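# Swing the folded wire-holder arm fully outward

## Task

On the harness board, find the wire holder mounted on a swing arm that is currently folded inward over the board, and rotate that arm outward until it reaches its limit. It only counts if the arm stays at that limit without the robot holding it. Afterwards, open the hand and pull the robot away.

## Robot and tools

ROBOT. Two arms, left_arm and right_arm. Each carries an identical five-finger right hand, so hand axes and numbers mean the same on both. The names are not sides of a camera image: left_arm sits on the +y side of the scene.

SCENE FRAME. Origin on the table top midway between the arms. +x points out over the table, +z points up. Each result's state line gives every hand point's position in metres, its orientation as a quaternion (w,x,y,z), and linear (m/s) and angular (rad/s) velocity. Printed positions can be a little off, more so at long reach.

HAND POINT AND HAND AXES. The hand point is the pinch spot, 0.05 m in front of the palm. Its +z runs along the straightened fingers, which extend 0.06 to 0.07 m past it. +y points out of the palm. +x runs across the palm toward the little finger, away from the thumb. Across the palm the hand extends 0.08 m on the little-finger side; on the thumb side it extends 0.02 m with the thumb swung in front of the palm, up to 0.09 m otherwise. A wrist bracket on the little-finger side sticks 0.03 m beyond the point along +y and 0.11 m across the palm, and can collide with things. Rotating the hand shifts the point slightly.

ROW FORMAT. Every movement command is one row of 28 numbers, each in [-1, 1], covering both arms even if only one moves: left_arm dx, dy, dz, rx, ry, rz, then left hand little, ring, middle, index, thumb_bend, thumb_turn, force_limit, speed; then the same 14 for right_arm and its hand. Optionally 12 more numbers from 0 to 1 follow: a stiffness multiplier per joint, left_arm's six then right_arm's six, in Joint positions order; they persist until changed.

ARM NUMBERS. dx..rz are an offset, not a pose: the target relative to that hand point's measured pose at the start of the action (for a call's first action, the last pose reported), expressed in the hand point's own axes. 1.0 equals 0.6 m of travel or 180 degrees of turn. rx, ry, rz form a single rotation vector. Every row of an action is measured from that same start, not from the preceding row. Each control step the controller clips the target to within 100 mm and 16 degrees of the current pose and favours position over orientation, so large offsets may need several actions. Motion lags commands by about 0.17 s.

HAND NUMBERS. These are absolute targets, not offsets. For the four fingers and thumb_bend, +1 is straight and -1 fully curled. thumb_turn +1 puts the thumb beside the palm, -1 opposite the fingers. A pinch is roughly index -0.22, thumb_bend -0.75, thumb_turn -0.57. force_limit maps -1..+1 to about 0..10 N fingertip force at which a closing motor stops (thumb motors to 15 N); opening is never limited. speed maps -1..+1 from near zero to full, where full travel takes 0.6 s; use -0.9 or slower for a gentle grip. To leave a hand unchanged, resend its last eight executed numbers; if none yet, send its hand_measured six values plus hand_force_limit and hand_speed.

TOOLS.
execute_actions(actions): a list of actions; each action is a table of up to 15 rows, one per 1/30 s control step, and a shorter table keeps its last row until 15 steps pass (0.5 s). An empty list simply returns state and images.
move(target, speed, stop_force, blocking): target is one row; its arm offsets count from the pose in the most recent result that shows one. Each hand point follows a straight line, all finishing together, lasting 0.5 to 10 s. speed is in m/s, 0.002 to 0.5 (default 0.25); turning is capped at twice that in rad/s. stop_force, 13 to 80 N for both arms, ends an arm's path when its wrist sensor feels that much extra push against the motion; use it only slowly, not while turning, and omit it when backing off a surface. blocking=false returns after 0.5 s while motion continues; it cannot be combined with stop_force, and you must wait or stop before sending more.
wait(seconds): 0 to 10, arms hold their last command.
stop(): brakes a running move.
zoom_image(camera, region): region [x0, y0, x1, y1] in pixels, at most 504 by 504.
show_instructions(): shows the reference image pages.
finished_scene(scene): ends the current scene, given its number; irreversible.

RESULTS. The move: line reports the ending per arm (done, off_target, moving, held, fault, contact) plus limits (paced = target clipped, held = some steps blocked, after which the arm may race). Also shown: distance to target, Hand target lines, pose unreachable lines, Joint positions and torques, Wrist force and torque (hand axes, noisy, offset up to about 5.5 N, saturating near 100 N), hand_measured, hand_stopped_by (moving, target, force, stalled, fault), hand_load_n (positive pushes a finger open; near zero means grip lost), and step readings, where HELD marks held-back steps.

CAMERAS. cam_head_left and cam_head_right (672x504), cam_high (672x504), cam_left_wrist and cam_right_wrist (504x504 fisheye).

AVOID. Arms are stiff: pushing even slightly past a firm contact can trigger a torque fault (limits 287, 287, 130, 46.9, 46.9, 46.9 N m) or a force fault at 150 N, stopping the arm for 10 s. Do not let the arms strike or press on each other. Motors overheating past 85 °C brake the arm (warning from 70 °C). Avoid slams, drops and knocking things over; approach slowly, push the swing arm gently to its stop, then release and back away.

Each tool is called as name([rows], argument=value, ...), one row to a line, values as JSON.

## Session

execute_actions(actions=[])

Scene clock: 0.00 s.
left_arm: end_effector_position=(-0.1647, +0.9660, +0.5701) hand_measured=(+1.000, +1.000, +1.000, +1.000, +1.000, +1.000) hand_load_n=(+0.0, +0.0, +0.0, +0.0, +0.0, +0.0) hand_stopped_by=(target, target, target, target, target, target) hand_force_limit=0.00 hand_speed=-0.80 end_effector_quat_wxyz=(+0.026, +0.839, -0.543, -0.040) end_effector_velocity=(-0.000, -0.000, -0.000) end_effector_angular_velocity=(-0.001, +0.000, +0.000) | right_arm: end_effector_position=(+0.1362, -1.1628, +0.5020) hand_measured=(+1.000, +1.000, +1.000, +1.000, +1.000, +1.000) hand_load_n=(+0.0, +0.0, +0.0, +0.0, +0.0, +0.0) hand_stopped_by=(target, target, target, target, target, target) hand_force_limit=0.00 hand_speed=-0.80 end_effector_quat_wxyz=(-0.068, +0.602, +0.793, +0.063) end_effector_velocity=(+0.000, +0.000, -0.000) end_effector_angular_velocity=(+0.001, +0.000, +0.000)
Joint positions: left_arm=[ 1.38  -1.532  1.469  1.636  1.475 -2.   ] | right_arm=[-1.694 -1.454  1.527  1.68   1.609 -1.868]
Joint velocities: left_arm=[ 0.001  0.     0.001  0.    -0.     0.   ] | right_arm=[ 0.     0.     0.001 -0.     0.     0.   ]
Joint torques (N m, as the arm reports them, + toward a larger angle): no reading
Motor temperatures (°C, as the motors report them): left_arm=[26 24 24 33 33 36] | right_arm=[29 24 25 33 31 36]
Wrist force (N, on the end effector, along its own x y z axes, offset not removed): no reading
Wrist torque (N m, same axes, about the end effector's origin, offset not removed): no reading
Hand target (left_arm): -0.165, +0.966, +0.570; +0.026, +0.839, -0.543, -0.040
Hand target (right_arm): +0.136, -1.163, +0.502; -0.068, +0.602, +0.793, +0.063
Joint stiffness scale: left_arm=[1. 1. 1. 1. 1. 1.] | right_arm=[1. 1. 1. 1. 1. 1.]

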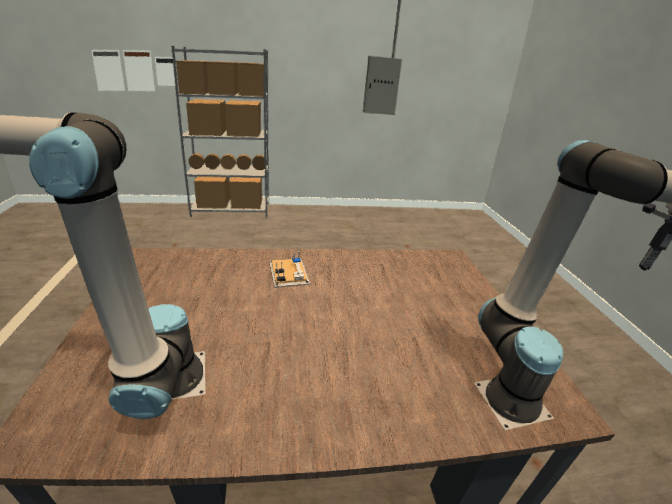

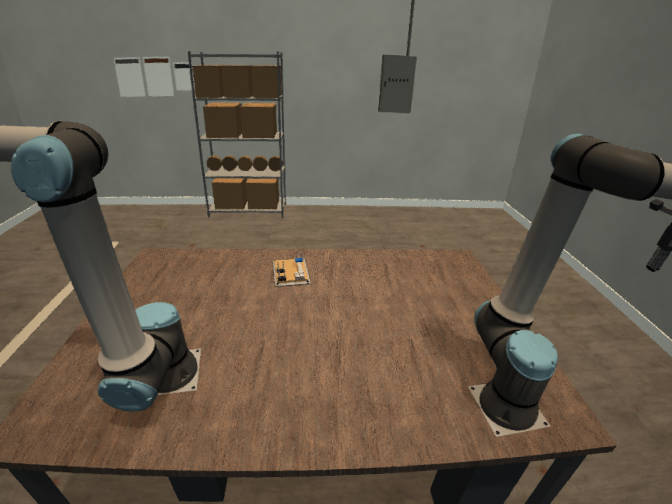

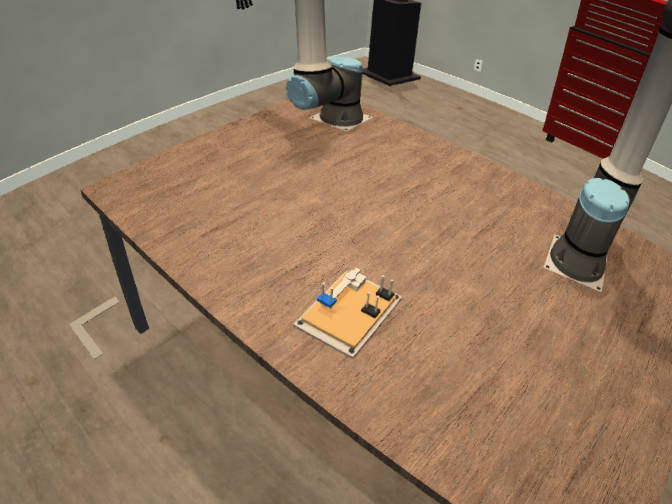

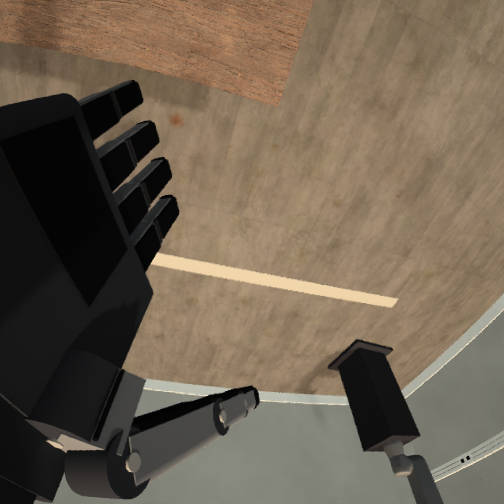

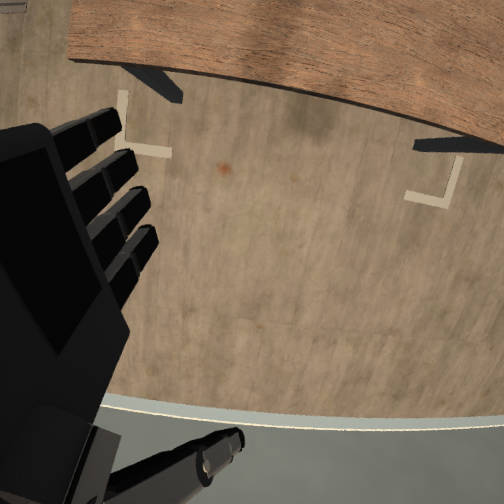

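move(target=[0.83,-0.41,0.27,0,0,0.6,-1,-1,-1,1,-1,1,0,0.5,0,0,0,0,0,0,1,1,1,1,1,1,0,-0.8], speed=0.5)

move(target=[-0.64,-0.68,0.35,0,0,0.48,-1,-1,-1,1,-1,1,0,0.5,0,0,0,0,0,0,1,1,1,1,1,1,0,-0.8], speed=0.4)

Scene clock: 4.77 s.
left_arm: end_effector_position=(+0.2486, +0.6123, +0.3686) hand_measured=(-1.000, -1.000, -1.000, +1.000, -1.000, +1.000) hand_load_n=(+0.0, +0.0, +0.0, +0.0, +0.0, +0.0) hand_stopped_by=(target, target, target, target, target, target) hand_force_limit=0.00 hand_speed=0.50 end_effector_quat_wxyz=(-0.067, -0.052, +0.996, -0.007) end_effector_velocity=(-0.002, +0.001, +0.001) end_effector_angular_velocity=(+0.027, +0.001, +0.025) | right_arm: end_effector_position=(+0.1362, -1.1628, +0.5020) hand_measured=(+1.000, +1.000, +1.000, +1.000, +1.000, +1.000) hand_load_n=(+0.0, +0.0, +0.0, +0.0, +0.0, +0.0) hand_stopped_by=(target, target, target, target, target, target) hand_force_limit=0.00 hand_speed=-0.80 end_effector_quat_wxyz=(-0.068, +0.602, +0.793, +0.063) end_effector_velocity=(+0.000, +0.001, +0.000) end_effector_angular_velocity=(+0.002, -0.000, +0.001)
Joint positions: left_arm=[-1.278 -2.366  2.325  1.653  1.699 -2.767] | right_arm=[-1.694 -1.454  1.527  1.68   1.609 -1.868]
Joint velocities: left_arm=[-0.223 -0.075  0.017  0.051 -0.001 -0.25 ] | right_arm=[ 0.001 -0.     0.     0.001 -0.    -0.   ]
Joint torques (N m, as the arm reports them, + toward a larger angle): left_arm=[  0.63  25.4  -36.79   5.08  -0.16  -1.6 ] | right_arm=[ -0.01 -43.54 -33.86   4.23   0.36  -0.18]
Motor temperatures (°C, as the motors report them): left_arm=[26 24 24 33 33 36] | right_arm=[29 24 25 33 31 36]
Wrist force (N, on the end effector, along its own x y z axes, offset not removed): left_arm=[-0.1 0.7 2.7] | right_arm=[2.7 -0.3 -2.7]
Wrist torque (N m, same axes, about the end effector's origin, offset not removed): left_arm=[-0.04 0.13 0.16] | right_arm=[0.15 -0.34 0.12]
Hand target (left_arm): +0.248, +0.614, +0.368; -0.067, -0.057, +0.996, -0.003
Hand target (right_arm): +0.136, -1.163, +0.502; -0.068, +0.602, +0.793, +0.063
Off the commanded pose (left_arm): 0.002 m, 2 deg.
Off the commanded pose (right_arm): 0.000 m, 0 deg.
Joint stiffness scale: left_arm=[1. 1. 1. 1. 1. 1.] | right_arm=[1. 1. 1. 1. 1. 1.]
move: done

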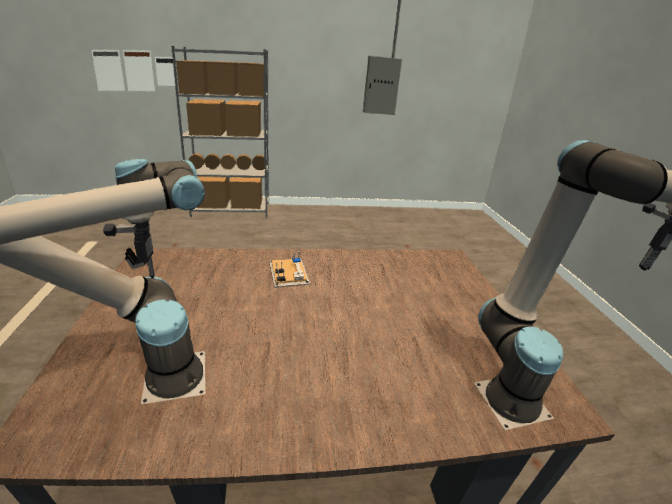

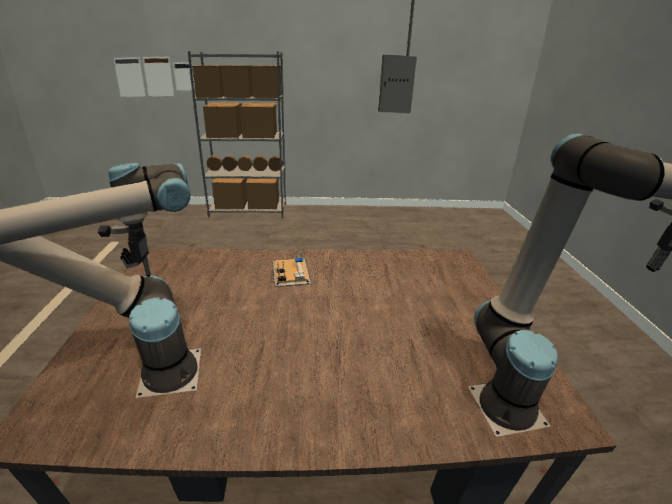

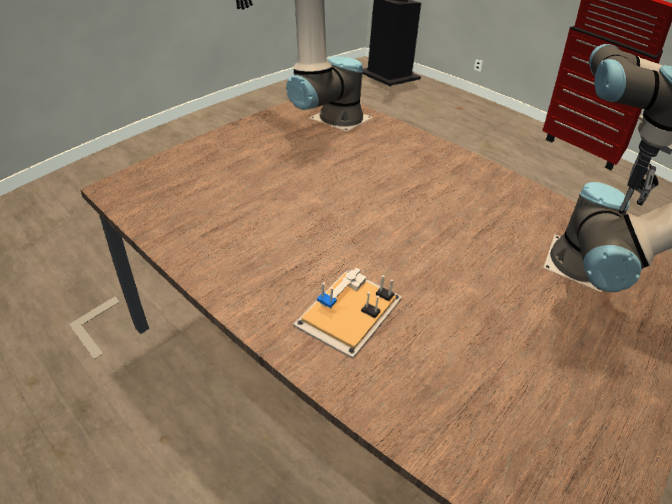

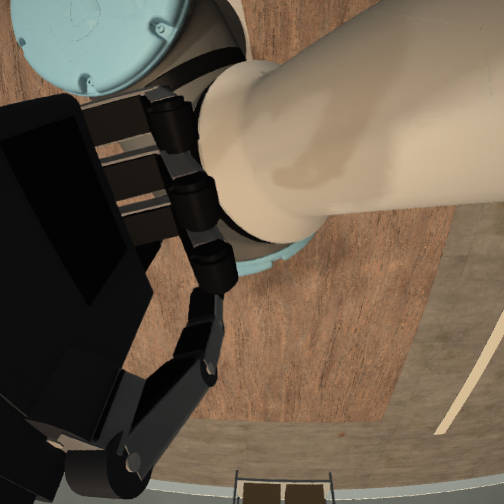

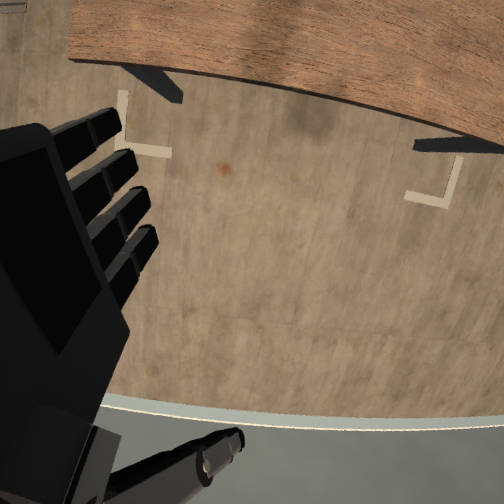

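Scene clock: 7.50 s.
left_arm: end_effector_position=(+0.6400, +0.2411, +0.1134) hand_measured=(-1.000, -1.000, -1.000, +1.000, -1.000, +1.000) hand_load_n=(+0.0, +0.0, +0.0, +0.0, +0.0, +0.0) hand_stopped_by=(target, target, target, target, target, target) hand_force_limit=0.00 hand_speed=0.50 end_effector_quat_wxyz=(-0.044, +0.644, +0.762, -0.051) end_effector_velocity=(-0.001, -0.002, -0.000) end_effector_angular_velocity=(-0.002, +0.003, -0.008) | right_arm: end_effector_position=(+0.1362, -1.1628, +0.5020) hand_measured=(+1.000, +1.000, +1.000, +1.000, +1.000, +1.000) hand_load_n=(+0.0, +0.0, +0.0, +0.0, +0.0, +0.0) hand_stopped_by=(target, target, target, target, target, target) hand_force_limit=0.00 hand_speed=-0.80 end_effector_quat_wxyz=(-0.068, +0.602, +0.793, +0.063) end_effector_velocity=(+0.000, +0.001, -0.000) end_effector_angular_velocity=(+0.003, -0.001, +0.002)
Joint positions: left_arm=[-0.908 -1.204  1.923  0.937  1.675 -0.886] | right_arm=[-1.694 -1.454  1.527  1.68   1.609 -1.868]
Joint velocities: left_arm=[-0.001  0.001 -0.001  0.002  0.003  0.008] | right_arm=[ 0.     0.     0.001  0.001 -0.001 -0.001]
Joint torques (N m, as the arm reports them, + toward a larger angle): left_arm=[  3.61 -58.62 -33.26   4.55   1.41  -0.66] | right_arm=[ -1.26 -41.54 -34.42   4.28  -0.1    0.01]
Motor temperatures (°C, as the motors report them): left_arm=[26 24 24 33 33 36] | right_arm=[29 24 25 33 31 36]
Wrist force (N, on the end effector, along its own x y z axes, offset not removed): left_arm=[0.8 2.0 0.7] | right_arm=[3.3 0.0 0.9]
Wrist torque (N m, same axes, about the end effector's origin, offset not removed): left_arm=[0.42 -0.19 0.18] | right_arm=[-0.04 -0.46 0.21]
Hand target (left_arm): +0.642, +0.241, +0.113; -0.044, +0.644, +0.762, -0.052
Hand target (right_arm): +0.136, -1.163, +0.502; -0.068, +0.602, +0.793, +0.063
Off the commanded pose (left_arm): 0.002 m, 0 deg.
Off the commanded pose (right_arm): 0.000 m, 0 deg.
Joint stiffness scale: left_arm=[1. 1. 1. 1. 1. 1.] | right_arm=[1. 1. 1. 1. 1. 1.]
move: done

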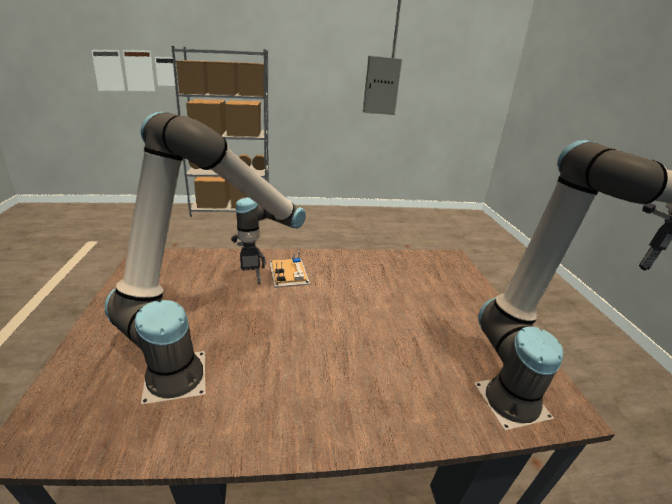

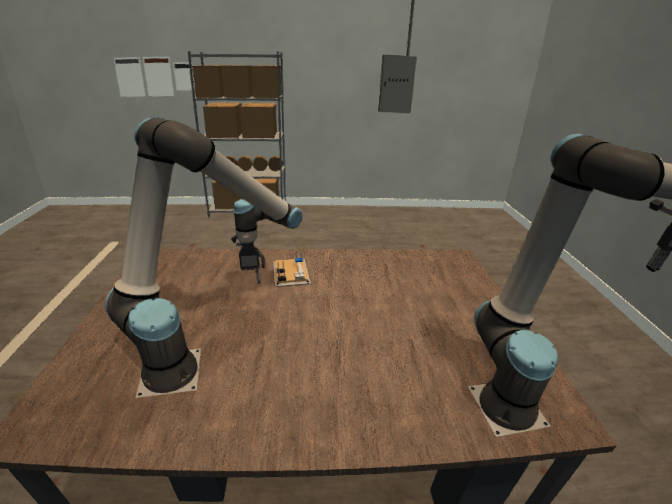

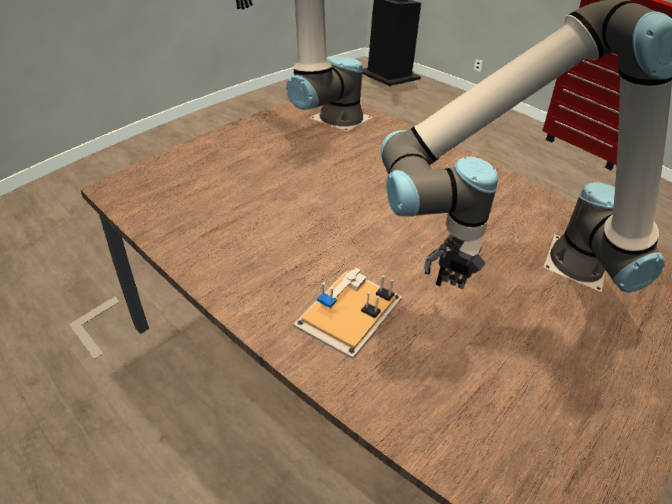

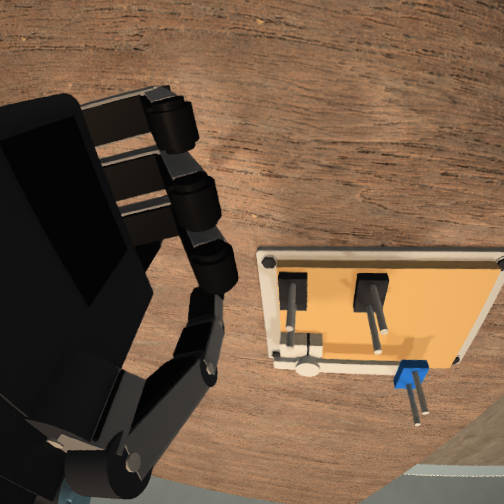

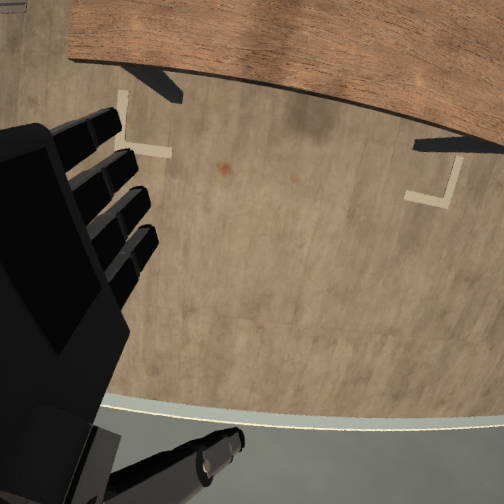

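move(target=[0,0,-0.12,0,0,0,-1,-1,-1,1,-1,1,0,0.5,0,0,0,0,0,0,1,1,1,1,1,1,0,-0.8])

move(target=[-0.165,0.285,0,0,0,0,-1,-1,-1,1,-1,1,0,0.5,0,0,0,0,0,0,1,1,1,1,1,1,0,-0.8])

move(target=[0,0,0.08,0,0,0,-1,-1,-1,1,-1,1,0,0.5,0,0,0,0,0,0,1,1,1,1,1,1,0,-0.8], speed=0.05, stop_force=15)

zoom_image(camera="cam_high", region=[260,200,460,370])

zoom_image(camera="cam_head_left", region=[240,220,340,300])

Scene clock: 9.07 s.
left_arm: end_effector_position=(+0.6478, +0.2426, +0.1840) hand_measured=(-1.000, -1.000, -1.000, +1.000, -1.000, +1.000) hand_load_n=(+0.0, +0.0, +0.0, +0.0, +0.0, +0.0) hand_stopped_by=(target, target, target, target, target, target) hand_force_limit=0.00 hand_speed=0.50 end_effector_quat_wxyz=(-0.044, +0.644, +0.762, -0.051) end_effector_velocity=(-0.001, +0.001, +0.001) end_effector_angular_velocity=(+0.005, +0.006, -0.002) | right_arm: end_effector_position=(+0.1362, -1.1628, +0.5020) hand_measured=(+1.000, +1.000, +1.000, +1.000, +1.000, +1.000) hand_load_n=(+0.0, +0.0, +0.0, +0.0, +0.0, +0.0) hand_stopped_by=(target, target, target, target, target, target) hand_force_limit=0.00 hand_speed=-0.80 end_effector_quat_wxyz=(-0.068, +0.602, +0.793, +0.063) end_effector_velocity=(-0.000, +0.000, +0.000) end_effector_angular_velocity=(+0.001, -0.001, +0.001)
Joint positions: left_arm=[-0.895 -1.268  1.861  1.066  1.675 -0.874] | right_arm=[-1.694 -1.454  1.527  1.68   1.609 -1.868]
Joint velocities: left_arm=[ 0.    -0.    -0.001  0.009 -0.001  0.002] | right_arm=[-0.    -0.    -0.     0.001 -0.    -0.001]
Joint torques (N m, as the arm reports them, + toward a larger angle): left_arm=[  0.39 -55.87 -35.8    4.47  -0.74   0.3 ] | right_arm=[ -0.41 -44.41 -34.54   4.51   0.08  -0.21]
Motor temperatures (°C, as the motors report them): left_arm=[26 24 24 33 33 36] | right_arm=[29 24 25 33 31 36]
Wrist force (N, on the end effector, along its own x y z axes, offset not removed): left_arm=[4.0 0.1 -2.3] | right_arm=[1.8 -1.6 -1.5]
Wrist torque (N m, same axes, about the end effector's origin, offset not removed): left_arm=[0.13 -0.26 0.42] | right_arm=[-0.15 -0.15 0.07]
Hand target (left_arm): +0.649, +0.243, +0.185; -0.044, +0.644, +0.762, -0.051
Hand target (right_arm): +0.136, -1.163, +0.502; -0.068, +0.602, +0.793, +0.063
Off the commanded pose (left_arm): 0.002 m, 0 deg.
Off the commanded pose (right_arm): 0.000 m, 0 deg.
Joint stiffness scale: left_arm=[1. 1. 1. 1. 1. 1.] | right_arm=[1. 1. 1. 1. 1. 1.]
move: done

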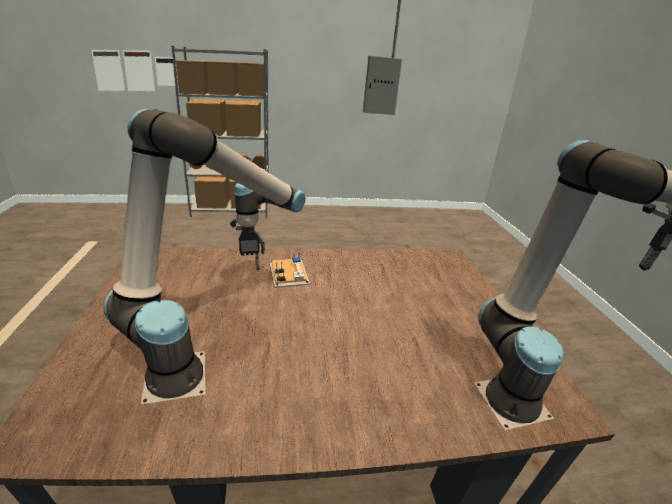

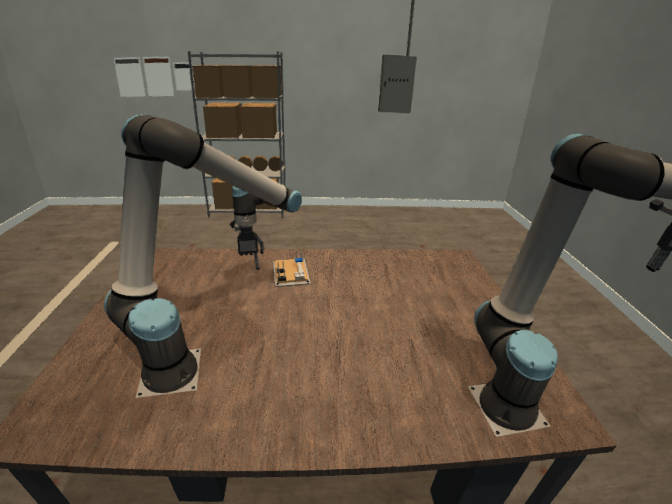

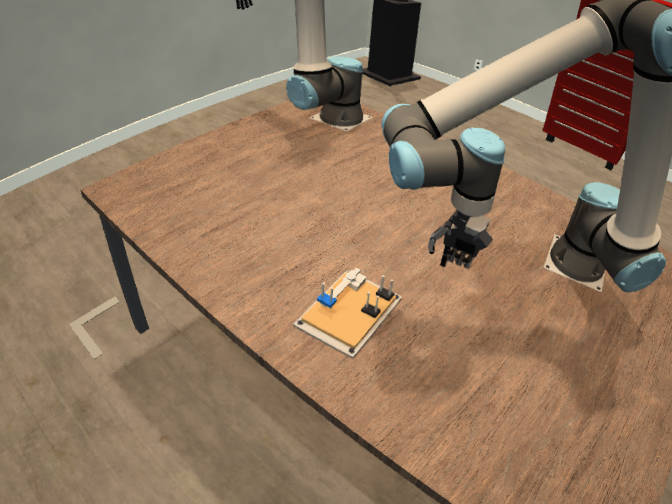

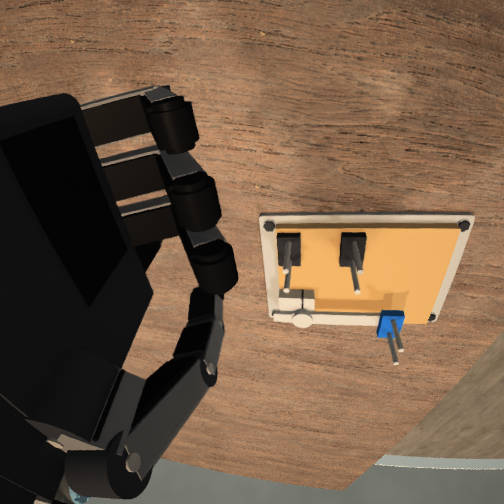

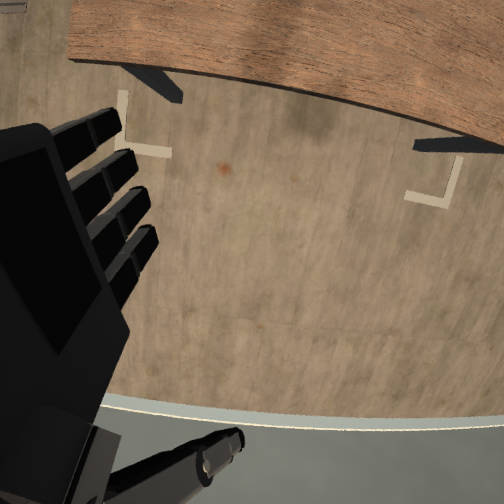

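Scene clock: 10.63 s.
left_arm: end_effector_position=(+0.8293, +0.1722, +0.1603) hand_measured=(-1.000, -1.000, -1.000, +1.000, -1.000, +1.000) hand_load_n=(+0.0, +0.0, +0.0, +0.0, +0.0, +0.0) hand_stopped_by=(target, target, target, target, target, target) hand_force_limit=0.00 hand_speed=0.50 end_effector_quat_wxyz=(-0.045, +0.644, +0.762, -0.052) end_effector_velocity=(-0.001, +0.002, -0.000) end_effector_angular_velocity=(+0.002, +0.004, +0.001) | right_arm: end_effector_position=(+0.1362, -1.1628, +0.5020) hand_measured=(+1.000, +1.000, +1.000, +1.000, +1.000, +1.000) hand_load_n=(+0.0, +0.0, +0.0, +0.0, +0.0, +0.0) hand_stopped_by=(target, target, target, target, target, target) hand_force_limit=0.00 hand_speed=-0.80 end_effector_quat_wxyz=(-0.068, +0.602, +0.793, +0.063) end_effector_velocity=(+0.000, -0.000, -0.000) end_effector_angular_velocity=(-0.000, +0.000, -0.001)
Joint positions: left_arm=[-0.806 -0.961  1.436  1.194  1.667 -0.784] | right_arm=[-1.694 -1.454  1.527  1.68   1.609 -1.868]
Joint velocities: left_arm=[0.002 0.    0.001 0.003 0.    0.001] | right_arm=[ 0.001 -0.    -0.    -0.     0.     0.001]
Joint torques (N m, as the arm reports them, + toward a larger angle): left_arm=[  5.81 -88.97 -37.26   5.19  -0.04  -0.03] | right_arm=[ -0.78 -43.79 -35.43   4.38   0.31  -0.04]
Motor temperatures (°C, as the motors report them): left_arm=[26 24 24 33 33 36] | right_arm=[29 24 25 33 31 36]
Wrist force (N, on the end effector, along its own x y z axes, offset not removed): left_arm=[1.7 2.4 0.6] | right_arm=[5.0 0.0 -1.6]
Wrist torque (N m, same axes, about the end effector's origin, offset not removed): left_arm=[0.43 -0.09 0.37] | right_arm=[0.10 -0.80 0.35]
Hand target (left_arm): +0.831, +0.173, +0.161; -0.044, +0.644, +0.762, -0.052
Hand target (right_arm): +0.136, -1.163, +0.502; -0.068, +0.602, +0.793, +0.063
Off the commanded pose (left_arm): 0.002 m, 0 deg.
Off the commanded pose (right_arm): 0.000 m, 0 deg.
Joint stiffness scale: left_arm=[1. 1. 1. 1. 1. 1.] | right_arm=[1. 1. 1. 1. 1. 1.]
move: done

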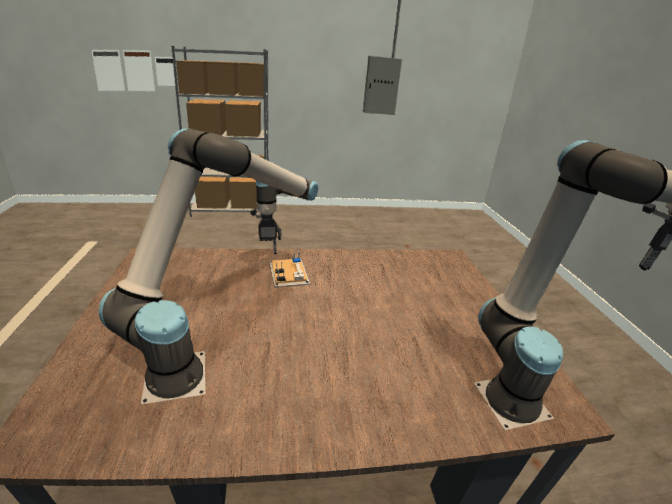

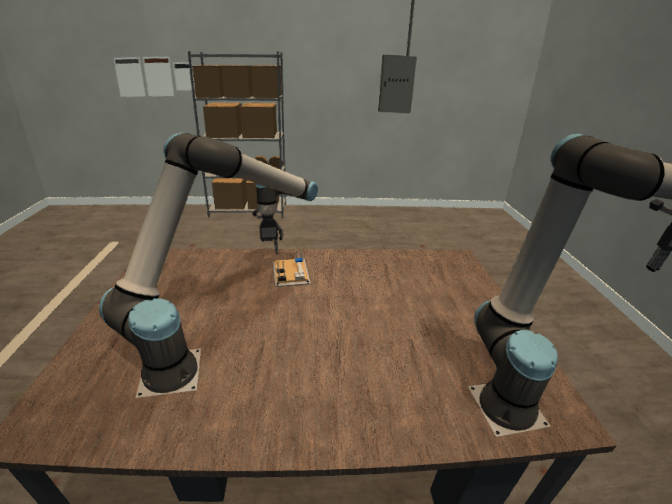

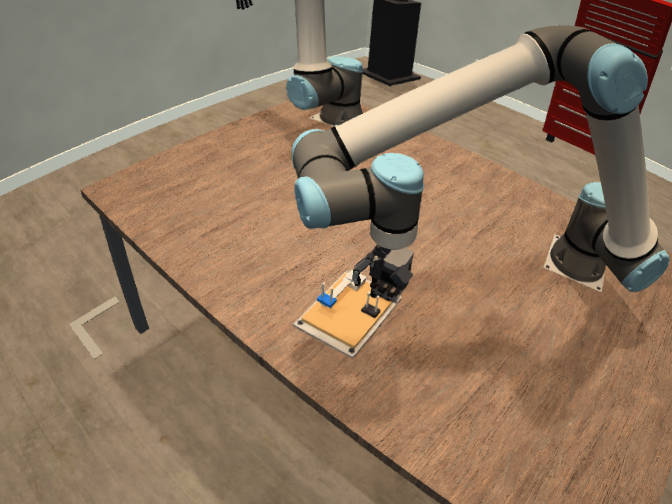

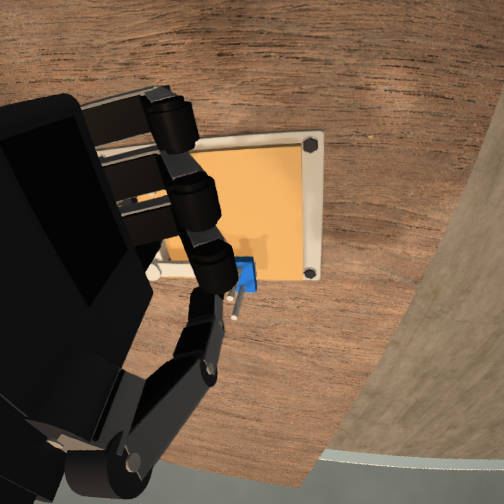

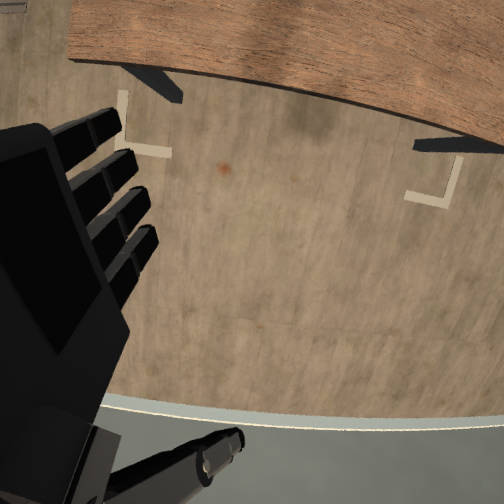

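Scene clock: 12.07 s.
left_arm: end_effector_position=(+0.8248, +0.1719, +0.1147) hand_measured=(-1.000, -1.000, -1.000, +1.000, -1.000, +1.000) hand_load_n=(+0.0, +0.0, +0.0, +0.0, +0.0, +0.0) hand_stopped_by=(target, target, target, target, target, target) hand_force_limit=0.00 hand_speed=0.50 end_effector_quat_wxyz=(-0.044, +0.644, +0.762, -0.051) end_effector_velocity=(+0.001, -0.000, +0.000) end_effector_angular_velocity=(-0.003, -0.003, -0.001) | right_arm: end_effector_position=(+0.1362, -1.1628, +0.5020) hand_measured=(+1.000, +1.000, +1.000, +1.000, +1.000, +1.000) hand_load_n=(+0.0, +0.0, +0.0, +0.0, +0.0, +0.0) hand_stopped_by=(target, target, target, target, target, target) hand_force_limit=0.00 hand_speed=-0.80 end_effector_quat_wxyz=(-0.068, +0.602, +0.793, +0.063) end_effector_velocity=(-0.000, -0.000, -0.000) end_effector_angular_velocity=(-0.001, +0.000, -0.001)
Joint positions: left_arm=[-0.81  -0.932  1.477  1.121  1.667 -0.789] | right_arm=[-1.694 -1.454  1.527  1.68   1.609 -1.868]
Joint velocities: left_arm=[ 0.    -0.001  0.    -0.004  0.     0.001] | right_arm=[-0.001 -0.     0.    -0.001  0.     0.   ]
Joint torques (N m, as the arm reports them, + toward a larger angle): left_arm=[ -4.   -88.39 -29.84   2.72  -0.13  -1.28] | right_arm=[ -1.2  -42.92 -34.03   4.22   0.24  -0.16]
Motor temperatures (°C, as the motors report them): left_arm=[26 24 24 33 33 36] | right_arm=[29 24 25 33 31 36]
Wrist force (N, on the end effector, along its own x y z axes, offset not removed): left_arm=[1.9 2.9 1.0] | right_arm=[2.3 -2.6 2.1]
Wrist torque (N m, same axes, about the end effector's origin, offset not removed): left_arm=[0.25 -0.02 0.49] | right_arm=[-0.58 -0.37 0.05]
Hand target (left_arm): +0.823, +0.171, +0.113; -0.045, +0.644, +0.762, -0.052
Hand target (right_arm): +0.136, -1.163, +0.502; -0.068, +0.602, +0.793, +0.063
Off the commanded pose (left_arm): 0.003 m, 0 deg.
Off the commanded pose (right_arm): 0.000 m, 0 deg.
Joint stiffness scale: left_arm=[1. 1. 1. 1. 1. 1.] | right_arm=[1. 1. 1. 1. 1. 1.]
move: done

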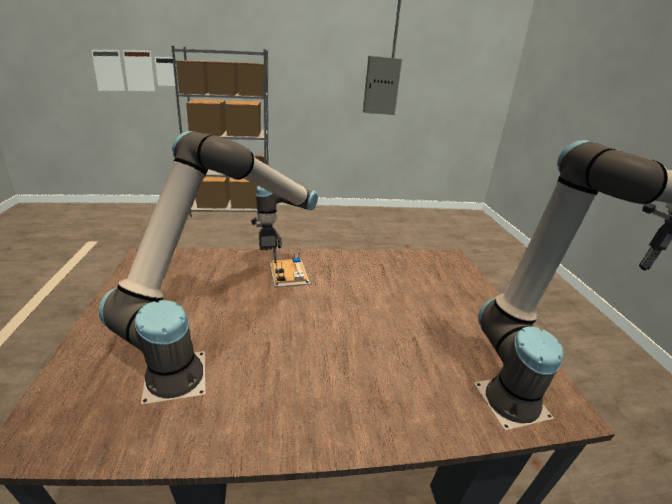

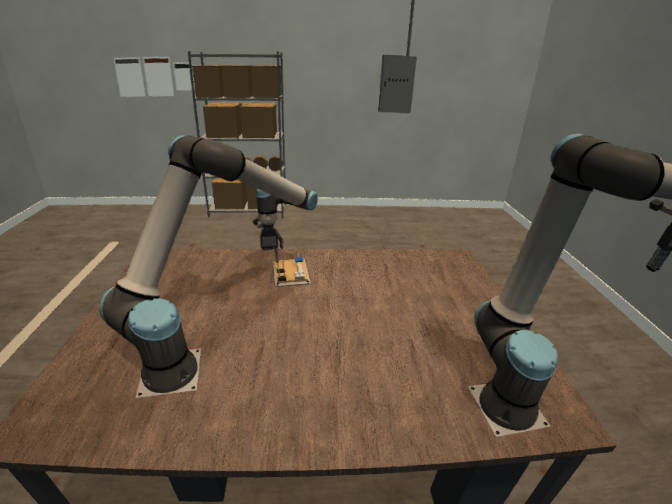

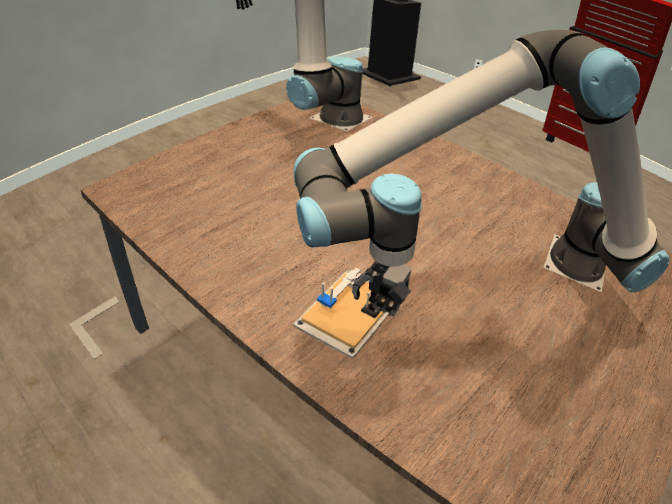

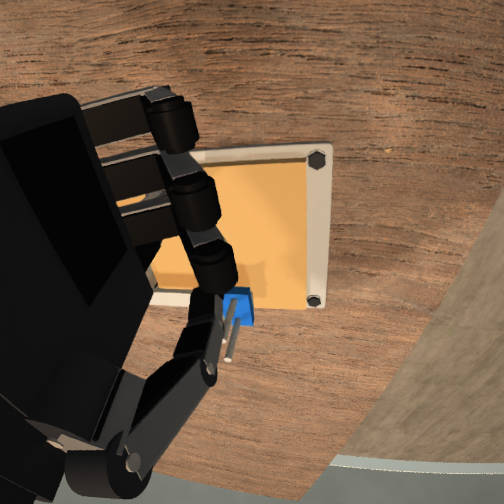

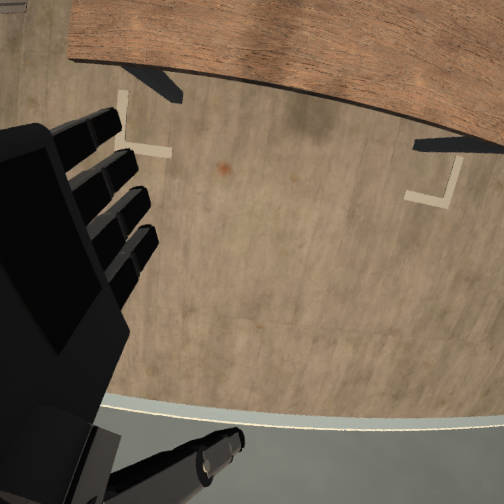

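Region (260, 200, 460, 370) of cam_high's 672x504 image, scaled by 2.520, with more detail than that image has; it fills the top 428 rows of this view, and the rest is white.

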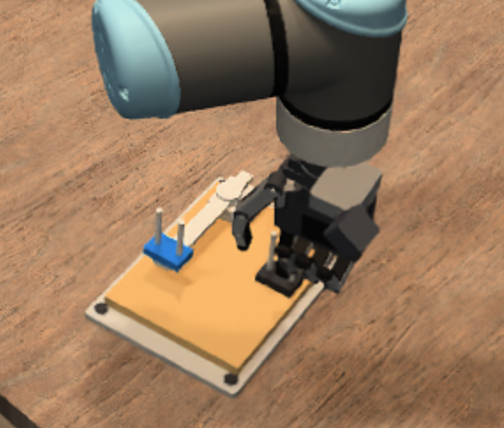

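Region (240, 220, 340, 300) of cam_head_left's 672x504 image, scaled by 5.040, with more detail than that image has; it fills the top 403 rows of this view, and the rest is white.

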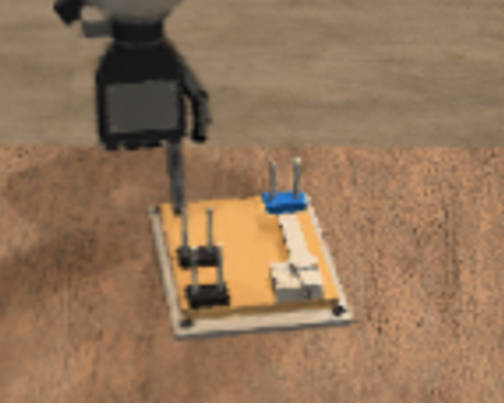

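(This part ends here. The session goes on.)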